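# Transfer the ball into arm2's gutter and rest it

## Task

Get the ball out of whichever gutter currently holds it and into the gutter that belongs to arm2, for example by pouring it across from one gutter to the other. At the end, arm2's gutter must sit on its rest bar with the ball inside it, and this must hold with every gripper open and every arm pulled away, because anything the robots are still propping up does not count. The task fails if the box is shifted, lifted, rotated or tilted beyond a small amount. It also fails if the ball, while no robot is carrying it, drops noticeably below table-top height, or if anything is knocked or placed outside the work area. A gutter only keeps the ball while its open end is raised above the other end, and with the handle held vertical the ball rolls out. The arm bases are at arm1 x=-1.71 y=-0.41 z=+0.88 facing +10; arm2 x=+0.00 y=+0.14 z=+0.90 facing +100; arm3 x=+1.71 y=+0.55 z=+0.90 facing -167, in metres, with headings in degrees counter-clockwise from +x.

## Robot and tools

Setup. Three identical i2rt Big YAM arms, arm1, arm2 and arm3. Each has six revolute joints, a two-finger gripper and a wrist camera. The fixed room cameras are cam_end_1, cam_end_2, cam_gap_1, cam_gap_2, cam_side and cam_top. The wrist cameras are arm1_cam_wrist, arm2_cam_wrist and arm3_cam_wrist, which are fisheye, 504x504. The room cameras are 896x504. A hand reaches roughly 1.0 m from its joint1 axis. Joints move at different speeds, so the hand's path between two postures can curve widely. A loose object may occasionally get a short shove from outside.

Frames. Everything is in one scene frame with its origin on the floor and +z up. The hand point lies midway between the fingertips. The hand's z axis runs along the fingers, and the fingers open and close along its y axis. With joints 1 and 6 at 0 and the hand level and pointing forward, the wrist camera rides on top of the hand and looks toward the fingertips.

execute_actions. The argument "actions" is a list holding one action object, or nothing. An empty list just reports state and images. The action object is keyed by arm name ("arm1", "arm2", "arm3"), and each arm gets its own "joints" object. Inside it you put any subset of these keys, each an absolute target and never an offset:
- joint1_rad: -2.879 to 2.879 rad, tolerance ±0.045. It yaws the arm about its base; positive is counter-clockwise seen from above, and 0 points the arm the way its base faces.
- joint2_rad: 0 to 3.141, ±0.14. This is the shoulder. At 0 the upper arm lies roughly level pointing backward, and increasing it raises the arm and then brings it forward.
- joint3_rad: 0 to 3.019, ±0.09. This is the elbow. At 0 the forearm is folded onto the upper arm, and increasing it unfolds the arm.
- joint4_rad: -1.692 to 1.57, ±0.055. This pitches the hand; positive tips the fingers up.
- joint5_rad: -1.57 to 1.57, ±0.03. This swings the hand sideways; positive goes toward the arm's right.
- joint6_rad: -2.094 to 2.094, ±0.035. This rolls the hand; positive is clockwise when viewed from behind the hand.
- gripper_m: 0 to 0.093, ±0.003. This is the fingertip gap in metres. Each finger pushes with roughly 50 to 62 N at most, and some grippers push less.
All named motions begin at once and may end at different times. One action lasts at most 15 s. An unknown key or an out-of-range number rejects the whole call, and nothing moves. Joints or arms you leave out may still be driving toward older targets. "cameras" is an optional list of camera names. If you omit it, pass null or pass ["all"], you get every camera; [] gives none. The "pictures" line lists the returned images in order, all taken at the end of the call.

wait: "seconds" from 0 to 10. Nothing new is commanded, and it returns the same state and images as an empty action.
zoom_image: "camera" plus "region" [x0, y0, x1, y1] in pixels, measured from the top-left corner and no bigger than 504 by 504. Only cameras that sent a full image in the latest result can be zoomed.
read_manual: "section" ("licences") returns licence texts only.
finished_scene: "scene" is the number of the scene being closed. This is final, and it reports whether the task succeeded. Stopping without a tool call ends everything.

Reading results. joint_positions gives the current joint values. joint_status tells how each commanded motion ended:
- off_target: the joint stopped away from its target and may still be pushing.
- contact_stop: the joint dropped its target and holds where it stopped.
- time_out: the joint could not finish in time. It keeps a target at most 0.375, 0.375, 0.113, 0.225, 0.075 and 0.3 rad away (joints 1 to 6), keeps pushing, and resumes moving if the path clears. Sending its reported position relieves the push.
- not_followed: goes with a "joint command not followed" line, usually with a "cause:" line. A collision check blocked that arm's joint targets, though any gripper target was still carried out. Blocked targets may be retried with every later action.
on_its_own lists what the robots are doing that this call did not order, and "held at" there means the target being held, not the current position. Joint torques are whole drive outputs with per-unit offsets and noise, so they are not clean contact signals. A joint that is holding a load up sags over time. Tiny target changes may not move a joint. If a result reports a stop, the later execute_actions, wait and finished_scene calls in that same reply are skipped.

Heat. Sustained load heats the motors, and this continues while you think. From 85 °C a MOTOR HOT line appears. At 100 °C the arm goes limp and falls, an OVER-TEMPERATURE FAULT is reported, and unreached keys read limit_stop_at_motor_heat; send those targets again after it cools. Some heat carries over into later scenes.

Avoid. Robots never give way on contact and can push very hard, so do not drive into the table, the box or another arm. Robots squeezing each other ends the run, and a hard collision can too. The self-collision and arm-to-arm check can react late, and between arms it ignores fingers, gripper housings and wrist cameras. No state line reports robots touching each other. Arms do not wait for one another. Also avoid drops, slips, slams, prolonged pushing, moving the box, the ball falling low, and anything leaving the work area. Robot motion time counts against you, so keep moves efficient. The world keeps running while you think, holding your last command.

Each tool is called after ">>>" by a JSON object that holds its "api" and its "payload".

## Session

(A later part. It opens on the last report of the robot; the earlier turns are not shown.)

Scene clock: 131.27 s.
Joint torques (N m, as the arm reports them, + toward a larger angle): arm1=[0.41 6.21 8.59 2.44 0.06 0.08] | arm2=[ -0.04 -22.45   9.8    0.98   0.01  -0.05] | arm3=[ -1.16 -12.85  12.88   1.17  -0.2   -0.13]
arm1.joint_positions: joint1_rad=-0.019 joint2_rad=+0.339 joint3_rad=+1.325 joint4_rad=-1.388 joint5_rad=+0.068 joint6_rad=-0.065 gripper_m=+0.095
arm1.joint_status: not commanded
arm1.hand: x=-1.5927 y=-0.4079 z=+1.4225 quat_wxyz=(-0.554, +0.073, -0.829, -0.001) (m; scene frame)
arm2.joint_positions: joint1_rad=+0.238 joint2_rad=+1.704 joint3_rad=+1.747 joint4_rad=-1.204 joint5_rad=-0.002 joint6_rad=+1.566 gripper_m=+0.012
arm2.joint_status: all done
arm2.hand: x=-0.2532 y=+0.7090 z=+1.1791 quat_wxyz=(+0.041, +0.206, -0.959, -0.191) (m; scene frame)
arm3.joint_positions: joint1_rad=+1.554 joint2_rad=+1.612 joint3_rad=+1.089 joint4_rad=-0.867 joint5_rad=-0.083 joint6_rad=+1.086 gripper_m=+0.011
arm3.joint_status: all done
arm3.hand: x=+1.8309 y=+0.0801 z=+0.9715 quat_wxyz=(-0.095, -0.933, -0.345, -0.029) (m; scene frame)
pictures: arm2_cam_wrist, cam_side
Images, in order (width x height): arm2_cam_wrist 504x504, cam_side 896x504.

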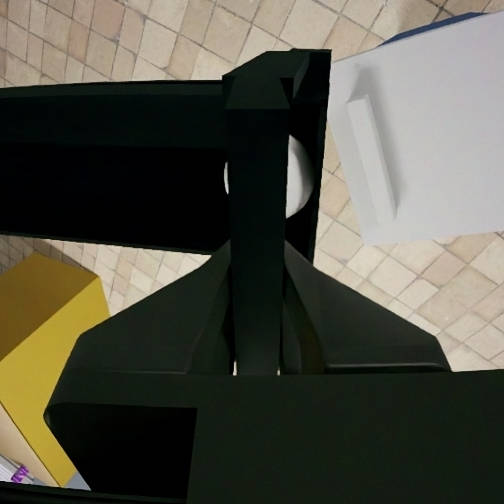

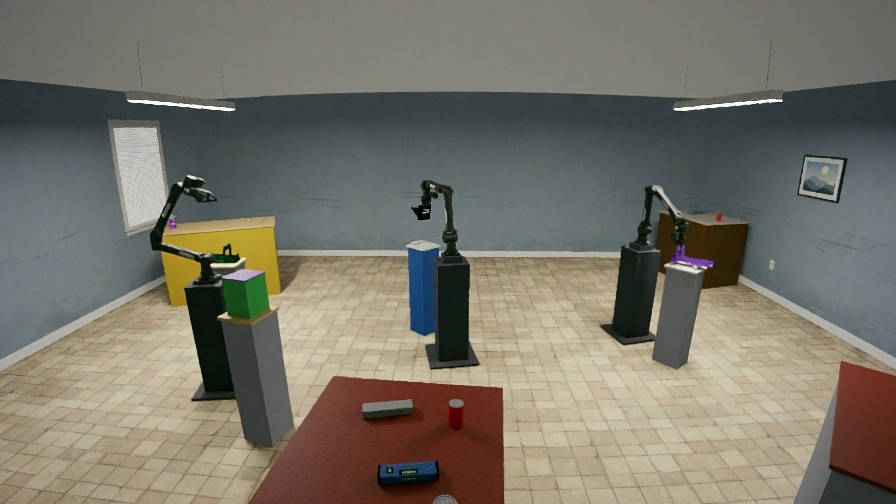

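>>> {"api": "execute_actions", "payload": {"actions": [{"arm3":{"joints":{"gripper_m":0.09}},"arm2":{"joints":{"joint2_rad":1.52,"joint3_rad":1.53,"joint4_rad":-1.08,"joint5_rad":-0.063,"joint6_rad":1.23}}}], "cameras": ["arm2_cam_wrist","arm3_cam_wrist"]}}

>>> {"api": "execute_actions", "payload": {"actions": [{"arm3":{"joints":{"joint2_rad":1.43,"joint3_rad":1.31,"joint4_rad":-1.1}},"arm2":{"joints":{"joint2_rad":1.43,"joint3_rad":1.31,"joint4_rad":-1.0}}}], "cameras": ["arm2_cam_wrist","cam_side"]}}

Scene clock: 137.90 s.
Joint torques (N m, as the arm reports them, + toward a larger angle): arm1=[0.46 6.18 8.59 2.44 0.06 0.08] | arm2=[  0.38 -17.19  10.05   1.96  -0.22  -0.17] | arm3=[ -1.11 -12.45  12.99   1.12  -0.19  -0.13]
arm1.joint_positions: joint1_rad=-0.019 joint2_rad=+0.339 joint3_rad=+1.325 joint4_rad=-1.388 joint5_rad=+0.068 joint6_rad=-0.065 gripper_m=+0.095
arm1.joint_status: not commanded
arm1.hand: x=-1.5927 y=-0.4079 z=+1.4225 quat_wxyz=(-0.554, +0.073, -0.829, -0.001) (m; scene frame)
arm2.joint_positions: joint1_rad=+0.238 joint2_rad=+1.544 joint3_rad=+1.525 joint4_rad=-1.106 joint5_rad=-0.060 joint6_rad=+1.237 gripper_m=+0.012
arm2.joint_status: all done
arm2.hand: x=-0.2415 y=+0.6578 z=+1.1744 quat_wxyz=(+0.038, +0.365, -0.906, -0.212) (m; scene frame)
arm3.joint_positions: joint1_rad=+1.554 joint2_rad=+1.609 joint3_rad=+1.089 joint4_rad=-0.864 joint5_rad=-0.083 joint6_rad=+1.086 gripper_m=+0.090
arm3.joint_status: all done
arm3.hand: x=+1.8311 y=+0.0793 z=+0.9734 quat_wxyz=(-0.098, -0.933, -0.345, -0.028) (m; scene frame)
pictures: arm2_cam_wrist, arm3_cam_wrist
Images, in order (width x height): arm2_cam_wrist 504x504, arm3_cam_wrist 504x504.

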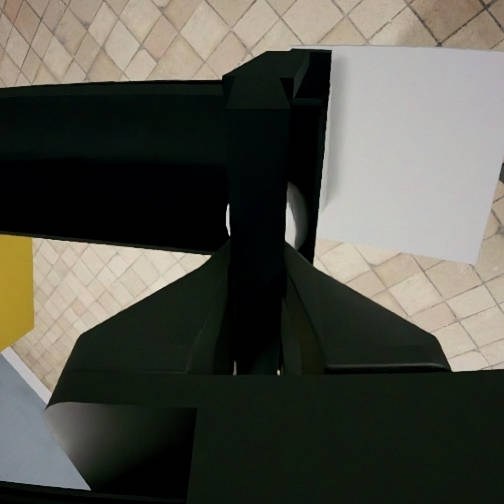

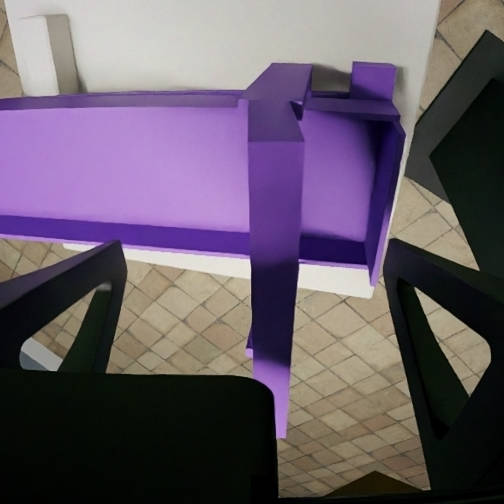

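Scene clock: 139.10 s.
Joint torques (N m, as the arm reports them, + toward a larger angle): arm1=[0.43 6.2  8.59 2.44 0.05 0.07] | arm2=[  0.49 -15.99  10.29   1.61  -0.22  -0.16] | arm3=[-1.23 -8.88 13.68  0.48 -0.2  -0.14]
arm1.joint_positions: joint1_rad=-0.019 joint2_rad=+0.339 joint3_rad=+1.325 joint4_rad=-1.388 joint5_rad=+0.068 joint6_rad=-0.065 gripper_m=+0.095
arm1.joint_status: not commanded
arm1.hand: x=-1.5927 y=-0.4079 z=+1.4225 quat_wxyz=(-0.554, +0.073, -0.829, -0.001) (m; scene frame)
arm2.joint_positions: joint1_rad=+0.238 joint2_rad=+1.459 joint3_rad=+1.299 joint4_rad=-1.023 joint5_rad=-0.060 joint6_rad=+1.236 gripper_m=+0.012
arm2.joint_status: all done
arm2.hand: x=-0.2206 y=+0.6110 z=+1.1193 quat_wxyz=(+0.037, +0.366, -0.912, -0.183) (m; scene frame)
arm3.joint_positions: joint1_rad=+1.554 joint2_rad=+1.417 joint3_rad=+1.287 joint4_rad=-1.090 joint5_rad=-0.083 joint6_rad=+1.086 gripper_m=+0.090
arm3.joint_status: all done
arm3.hand: x=+1.8338 y=+0.0669 z=+1.1329 quat_wxyz=(-0.178, -0.922, -0.344, -0.017) (m; scene frame)
pictures: arm2_cam_wrist, cam_side
Images, in order (width x height): arm2_cam_wrist 504x504, cam_side 896x504.

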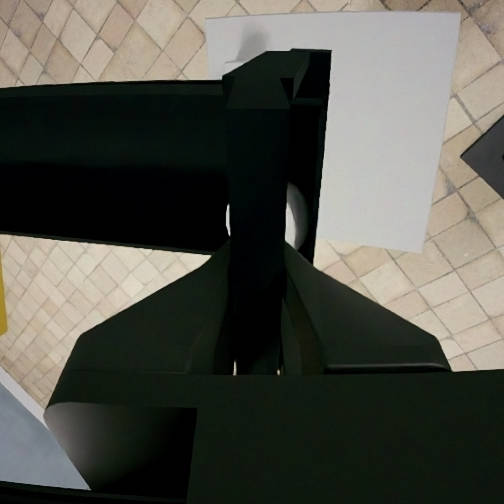

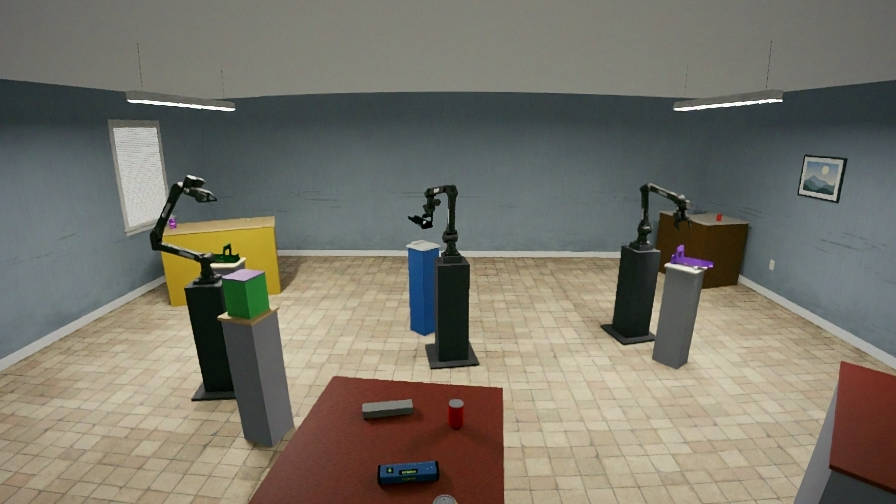

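>>> {"api": "execute_actions", "payload": {"actions": [{"arm2":{"joints":{"joint2_rad":1.53,"joint3_rad":1.11,"joint4_rad":-0.84}}}], "cameras": ["arm2_cam_wrist","cam_side"]}}

>>> {"api": "zoom_image", "payload": {"camera": "cam_side", "region": [380,170,490,260]}}

Scene clock: 142.30 s.
Joint torques (N m, as the arm reports them, + toward a larger angle): arm1=[0.44 6.18 8.59 2.45 0.06 0.08] | arm2=[  0.17 -15.68  10.14   1.3   -0.23  -0.15] | arm3=[-1.21 -8.63 13.72  0.5  -0.18 -0.14]
arm1.joint_positions: joint1_rad=-0.019 joint2_rad=+0.339 joint3_rad=+1.325 joint4_rad=-1.388 joint5_rad=+0.068 joint6_rad=-0.065 gripper_m=+0.095
arm1.joint_status: not commanded
arm1.hand: x=-1.5927 y=-0.4079 z=+1.4225 quat_wxyz=(-0.554, +0.073, -0.829, -0.001) (m; scene frame)
arm2.joint_positions: joint1_rad=+0.238 joint2_rad=+1.553 joint3_rad=+1.088 joint4_rad=-0.858 joint5_rad=-0.060 joint6_rad=+1.236 gripper_m=+0.012
arm2.joint_status: all done
arm2.hand: x=-0.2066 y=+0.5796 z=+0.9947 quat_wxyz=(+0.035, +0.368, -0.922, -0.114) (m; scene frame)
arm3.joint_positions: joint1_rad=+1.554 joint2_rad=+1.417 joint3_rad=+1.287 joint4_rad=-1.090 joint5_rad=-0.083 joint6_rad=+1.086 gripper_m=+0.090
arm3.joint_status: not commanded
arm3.hand: x=+1.8338 y=+0.0669 z=+1.1329 quat_wxyz=(-0.178, -0.922, -0.344, -0.017) (m; scene frame)
pictures: arm2_cam_wrist, cam_side
Images, in order (width x height): arm2_cam_wrist 504x504, cam_side 896x504.

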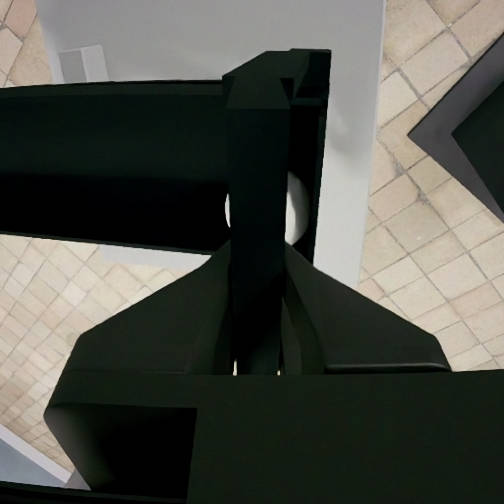

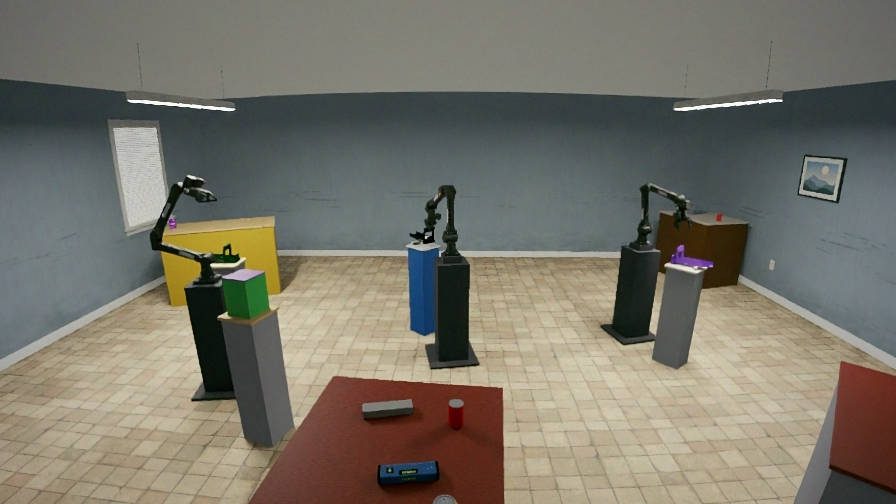

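Region (380, 170, 490, 260) of cam_side's 896x504 image, scaled by 4.582, with more detail than that image has; it fills the top 412 rows of this view, and the rest is white.

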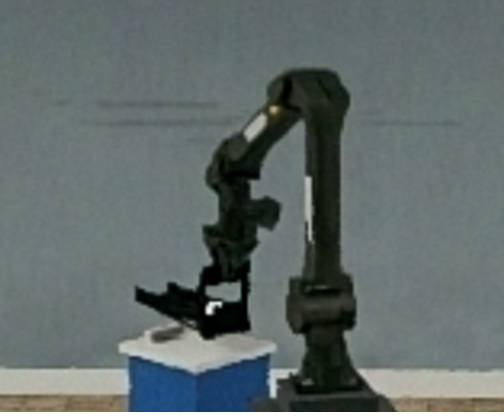

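>>> {"api": "execute_actions", "payload": {"actions": [{"arm2":{"joints":{"joint2_rad":1.585,"joint3_rad":1.05,"joint4_rad":-0.78}}}], "cameras": ["arm2_cam_wrist","cam_side"]}}

>>> {"api": "zoom_image", "payload": {"camera": "cam_side", "region": [380,170,490,260]}}

Scene clock: 145.73 s.
Joint torques (N m, as the arm reports them, + toward a larger angle): arm1=[0.46 6.17 8.59 2.43 0.06 0.07] | arm2=[ -0.04 -13.45   8.4    1.27  -0.21  -0.16] | arm3=[-1.19 -8.63 13.71  0.53 -0.2  -0.13]
arm1.joint_positions: joint1_rad=-0.019 joint2_rad=+0.339 joint3_rad=+1.325 joint4_rad=-1.388 joint5_rad=+0.068 joint6_rad=-0.065 gripper_m=+0.095
arm1.joint_status: not commanded
arm1.hand: x=-1.5927 y=-0.4079 z=+1.4225 quat_wxyz=(-0.554, +0.073, -0.829, -0.001) (m; scene frame)
arm2.joint_positions: joint1_rad=+0.238 joint2_rad=+1.585 joint3_rad=+1.044 joint4_rad=-0.798 joint5_rad=-0.060 joint6_rad=+1.236 gripper_m=+0.012
arm2.joint_status: all done
arm2.hand: x=-0.2042 y=+0.5741 z=+0.9663 quat_wxyz=(+0.034, +0.369, -0.923, -0.106) (m; scene frame)
arm3.joint_positions: joint1_rad=+1.554 joint2_rad=+1.417 joint3_rad=+1.287 joint4_rad=-1.090 joint5_rad=-0.083 joint6_rad=+1.086 gripper_m=+0.090
arm3.joint_status: not commanded
arm3.hand: x=+1.8338 y=+0.0669 z=+1.1329 quat_wxyz=(-0.178, -0.922, -0.344, -0.017) (m; scene frame)
pictures: arm2_cam_wrist, cam_side
Images, in order (width x height): arm2_cam_wrist 504x504, cam_side 896x504.

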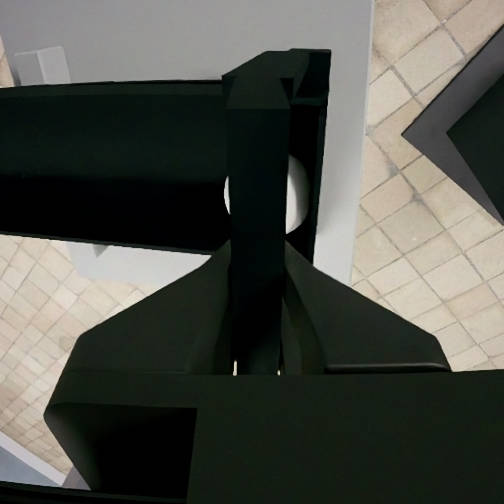

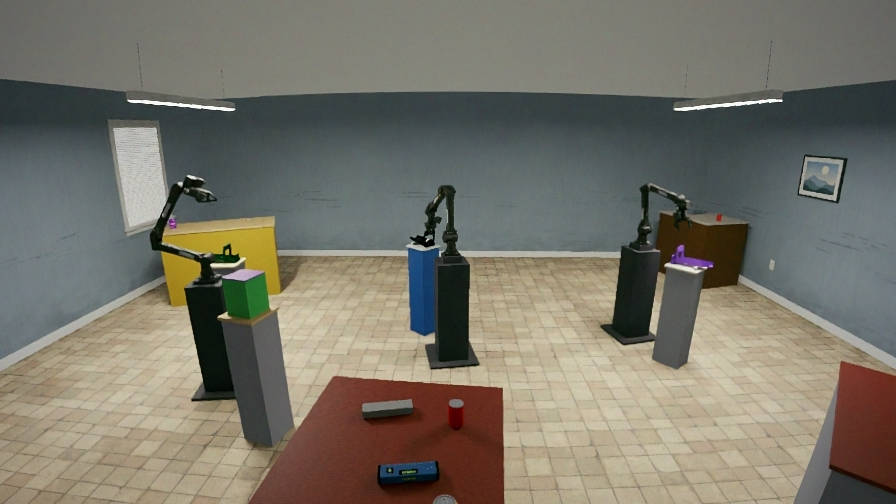

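Region (380, 170, 490, 260) of cam_side's 896x504 image, scaled by 4.582, with more detail than that image has; it fills the top 412 rows of this view, and the rest is white.

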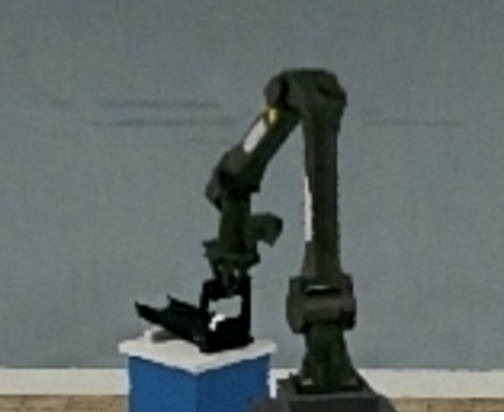

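>>> {"api": "execute_actions", "payload": {"actions": [{"arm2":{"joints":{"gripper_m":0.09}}}], "cameras": ["arm2_cam_wrist"]}}

>>> {"api": "execute_actions", "payload": {"actions": [{"arm2":{"joints":{"joint2_rad":1.40,"joint3_rad":1.33,"joint4_rad":-1.12}}}], "cameras": ["arm2_cam_wrist","cam_side","cam_end_1"]}}

>>> {"api": "zoom_image", "payload": {"camera": "cam_side", "region": [380,170,490,260]}}

Scene clock: 149.33 s.
Joint torques (N m, as the arm reports them, + toward a larger angle): arm1=[0.41 6.18 8.59 2.44 0.05 0.07] | arm2=[ -0.03 -13.46   8.51   1.09  -0.2   -0.13] | arm3=[-1.16 -8.57 13.69  0.51 -0.19 -0.14]
arm1.joint_positions: joint1_rad=-0.019 joint2_rad=+0.339 joint3_rad=+1.325 joint4_rad=-1.388 joint5_rad=+0.068 joint6_rad=-0.065 gripper_m=+0.095
arm1.joint_status: not commanded
arm1.hand: x=-1.5927 y=-0.4079 z=+1.4225 quat_wxyz=(-0.554, +0.073, -0.829, -0.001) (m; scene frame)
arm2.joint_positions: joint1_rad=+0.238 joint2_rad=+1.585 joint3_rad=+1.044 joint4_rad=-0.794 joint5_rad=-0.060 joint6_rad=+1.236 gripper_m=+0.090
arm2.joint_status: all done
arm2.hand: x=-0.2046 y=+0.5750 z=+0.9666 quat_wxyz=(+0.034, +0.369, -0.923, -0.108) (m; scene frame)
arm3.joint_positions: joint1_rad=+1.554 joint2_rad=+1.417 joint3_rad=+1.287 joint4_rad=-1.090 joint5_rad=-0.083 joint6_rad=+1.086 gripper_m=+0.090
arm3.joint_status: not commanded
arm3.hand: x=+1.8338 y=+0.0669 z=+1.1329 quat_wxyz=(-0.178, -0.922, -0.344, -0.017) (m; scene frame)
pictures: arm2_cam_wrist
Images, in order (width x height): arm2_cam_wrist 504x504.

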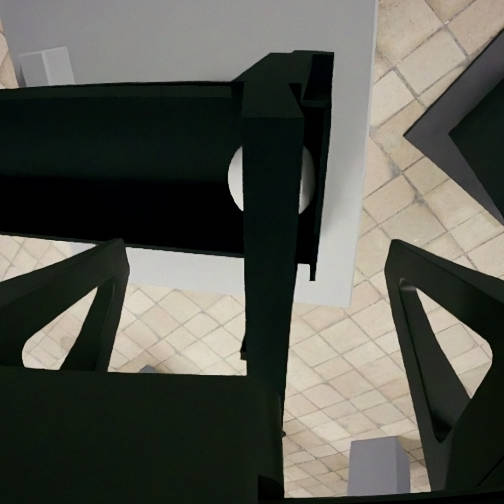

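Scene clock: 150.47 s.
Joint torques (N m, as the arm reports them, + toward a larger angle): arm1=[0.44 6.15 8.59 2.44 0.06 0.08] | arm2=[  0.27 -10.    11.67   0.41  -0.21  -0.15] | arm3=[-1.12 -8.56 13.7   0.52 -0.19 -0.14]
arm1.joint_positions: joint1_rad=-0.019 joint2_rad=+0.339 joint3_rad=+1.325 joint4_rad=-1.388 joint5_rad=+0.068 joint6_rad=-0.065 gripper_m=+0.095
arm1.joint_status: not commanded
arm1.hand: x=-1.5927 y=-0.4079 z=+1.4225 quat_wxyz=(-0.554, +0.073, -0.829, -0.001) (m; scene frame)
arm2.joint_positions: joint1_rad=+0.238 joint2_rad=+1.385 joint3_rad=+1.304 joint4_rad=-1.111 joint5_rad=-0.060 joint6_rad=+1.236 gripper_m=+0.090
arm2.joint_status: all done
arm2.hand: x=-0.2099 y=+0.5869 z=+1.1500 quat_wxyz=(+0.037, +0.367, -0.912, -0.179) (m; scene frame)
arm3.joint_positions: joint1_rad=+1.554 joint2_rad=+1.417 joint3_rad=+1.287 joint4_rad=-1.090 joint5_rad=-0.083 joint6_rad=+1.086 gripper_m=+0.090
arm3.joint_status: not commanded
arm3.hand: x=+1.8338 y=+0.0669 z=+1.1329 quat_wxyz=(-0.178, -0.922, -0.344, -0.017) (m; scene frame)
pictures: arm2_cam_wrist, cam_end_1, cam_side
Images, in order (width x height): arm2_cam_wrist 504x504, cam_end_1 896x504, cam_side 896x504.

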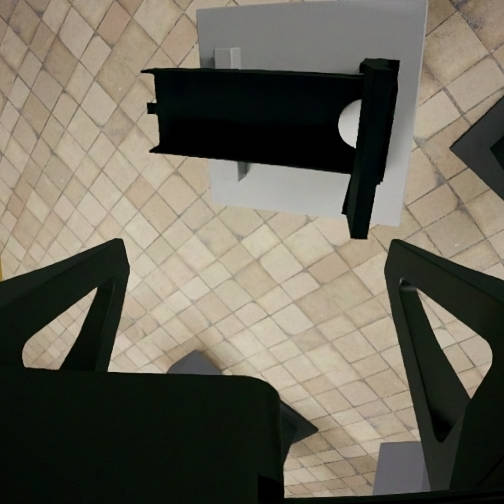

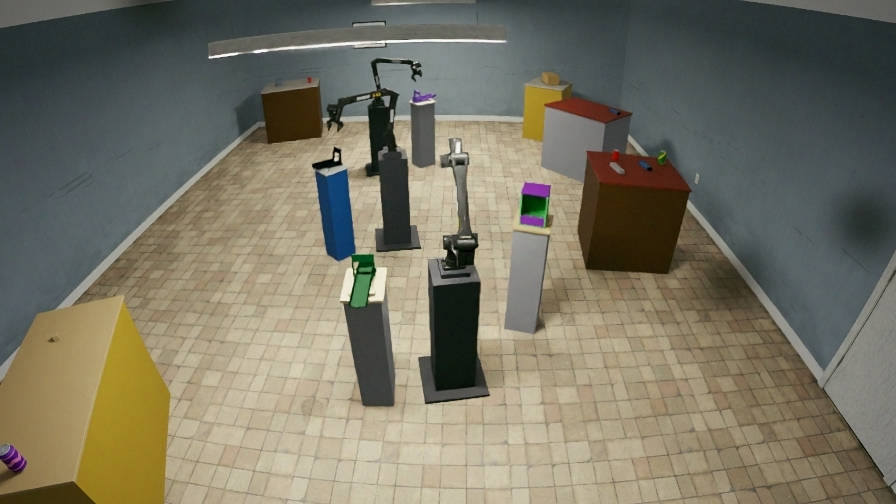

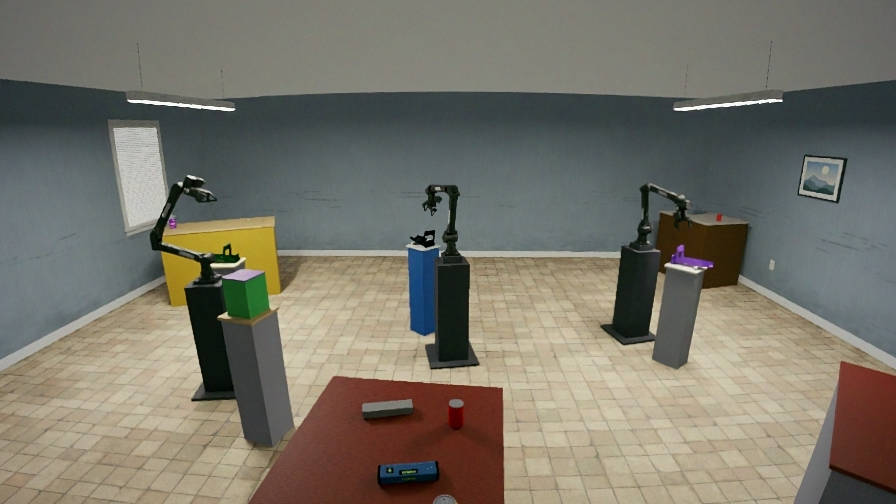

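Region (380, 170, 490, 260) of cam_side's 896x504 image, scaled by 4.582, with more detail than that image has; it fills the top 412 rows of this view, and the rest is white.

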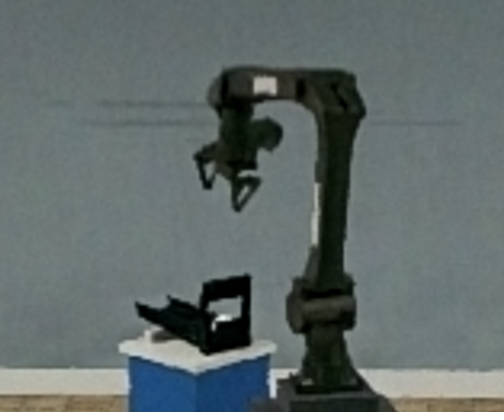

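>>> {"api": "finished_scene", "payload": {"scene": 2}}

The scene is finished: the task was done.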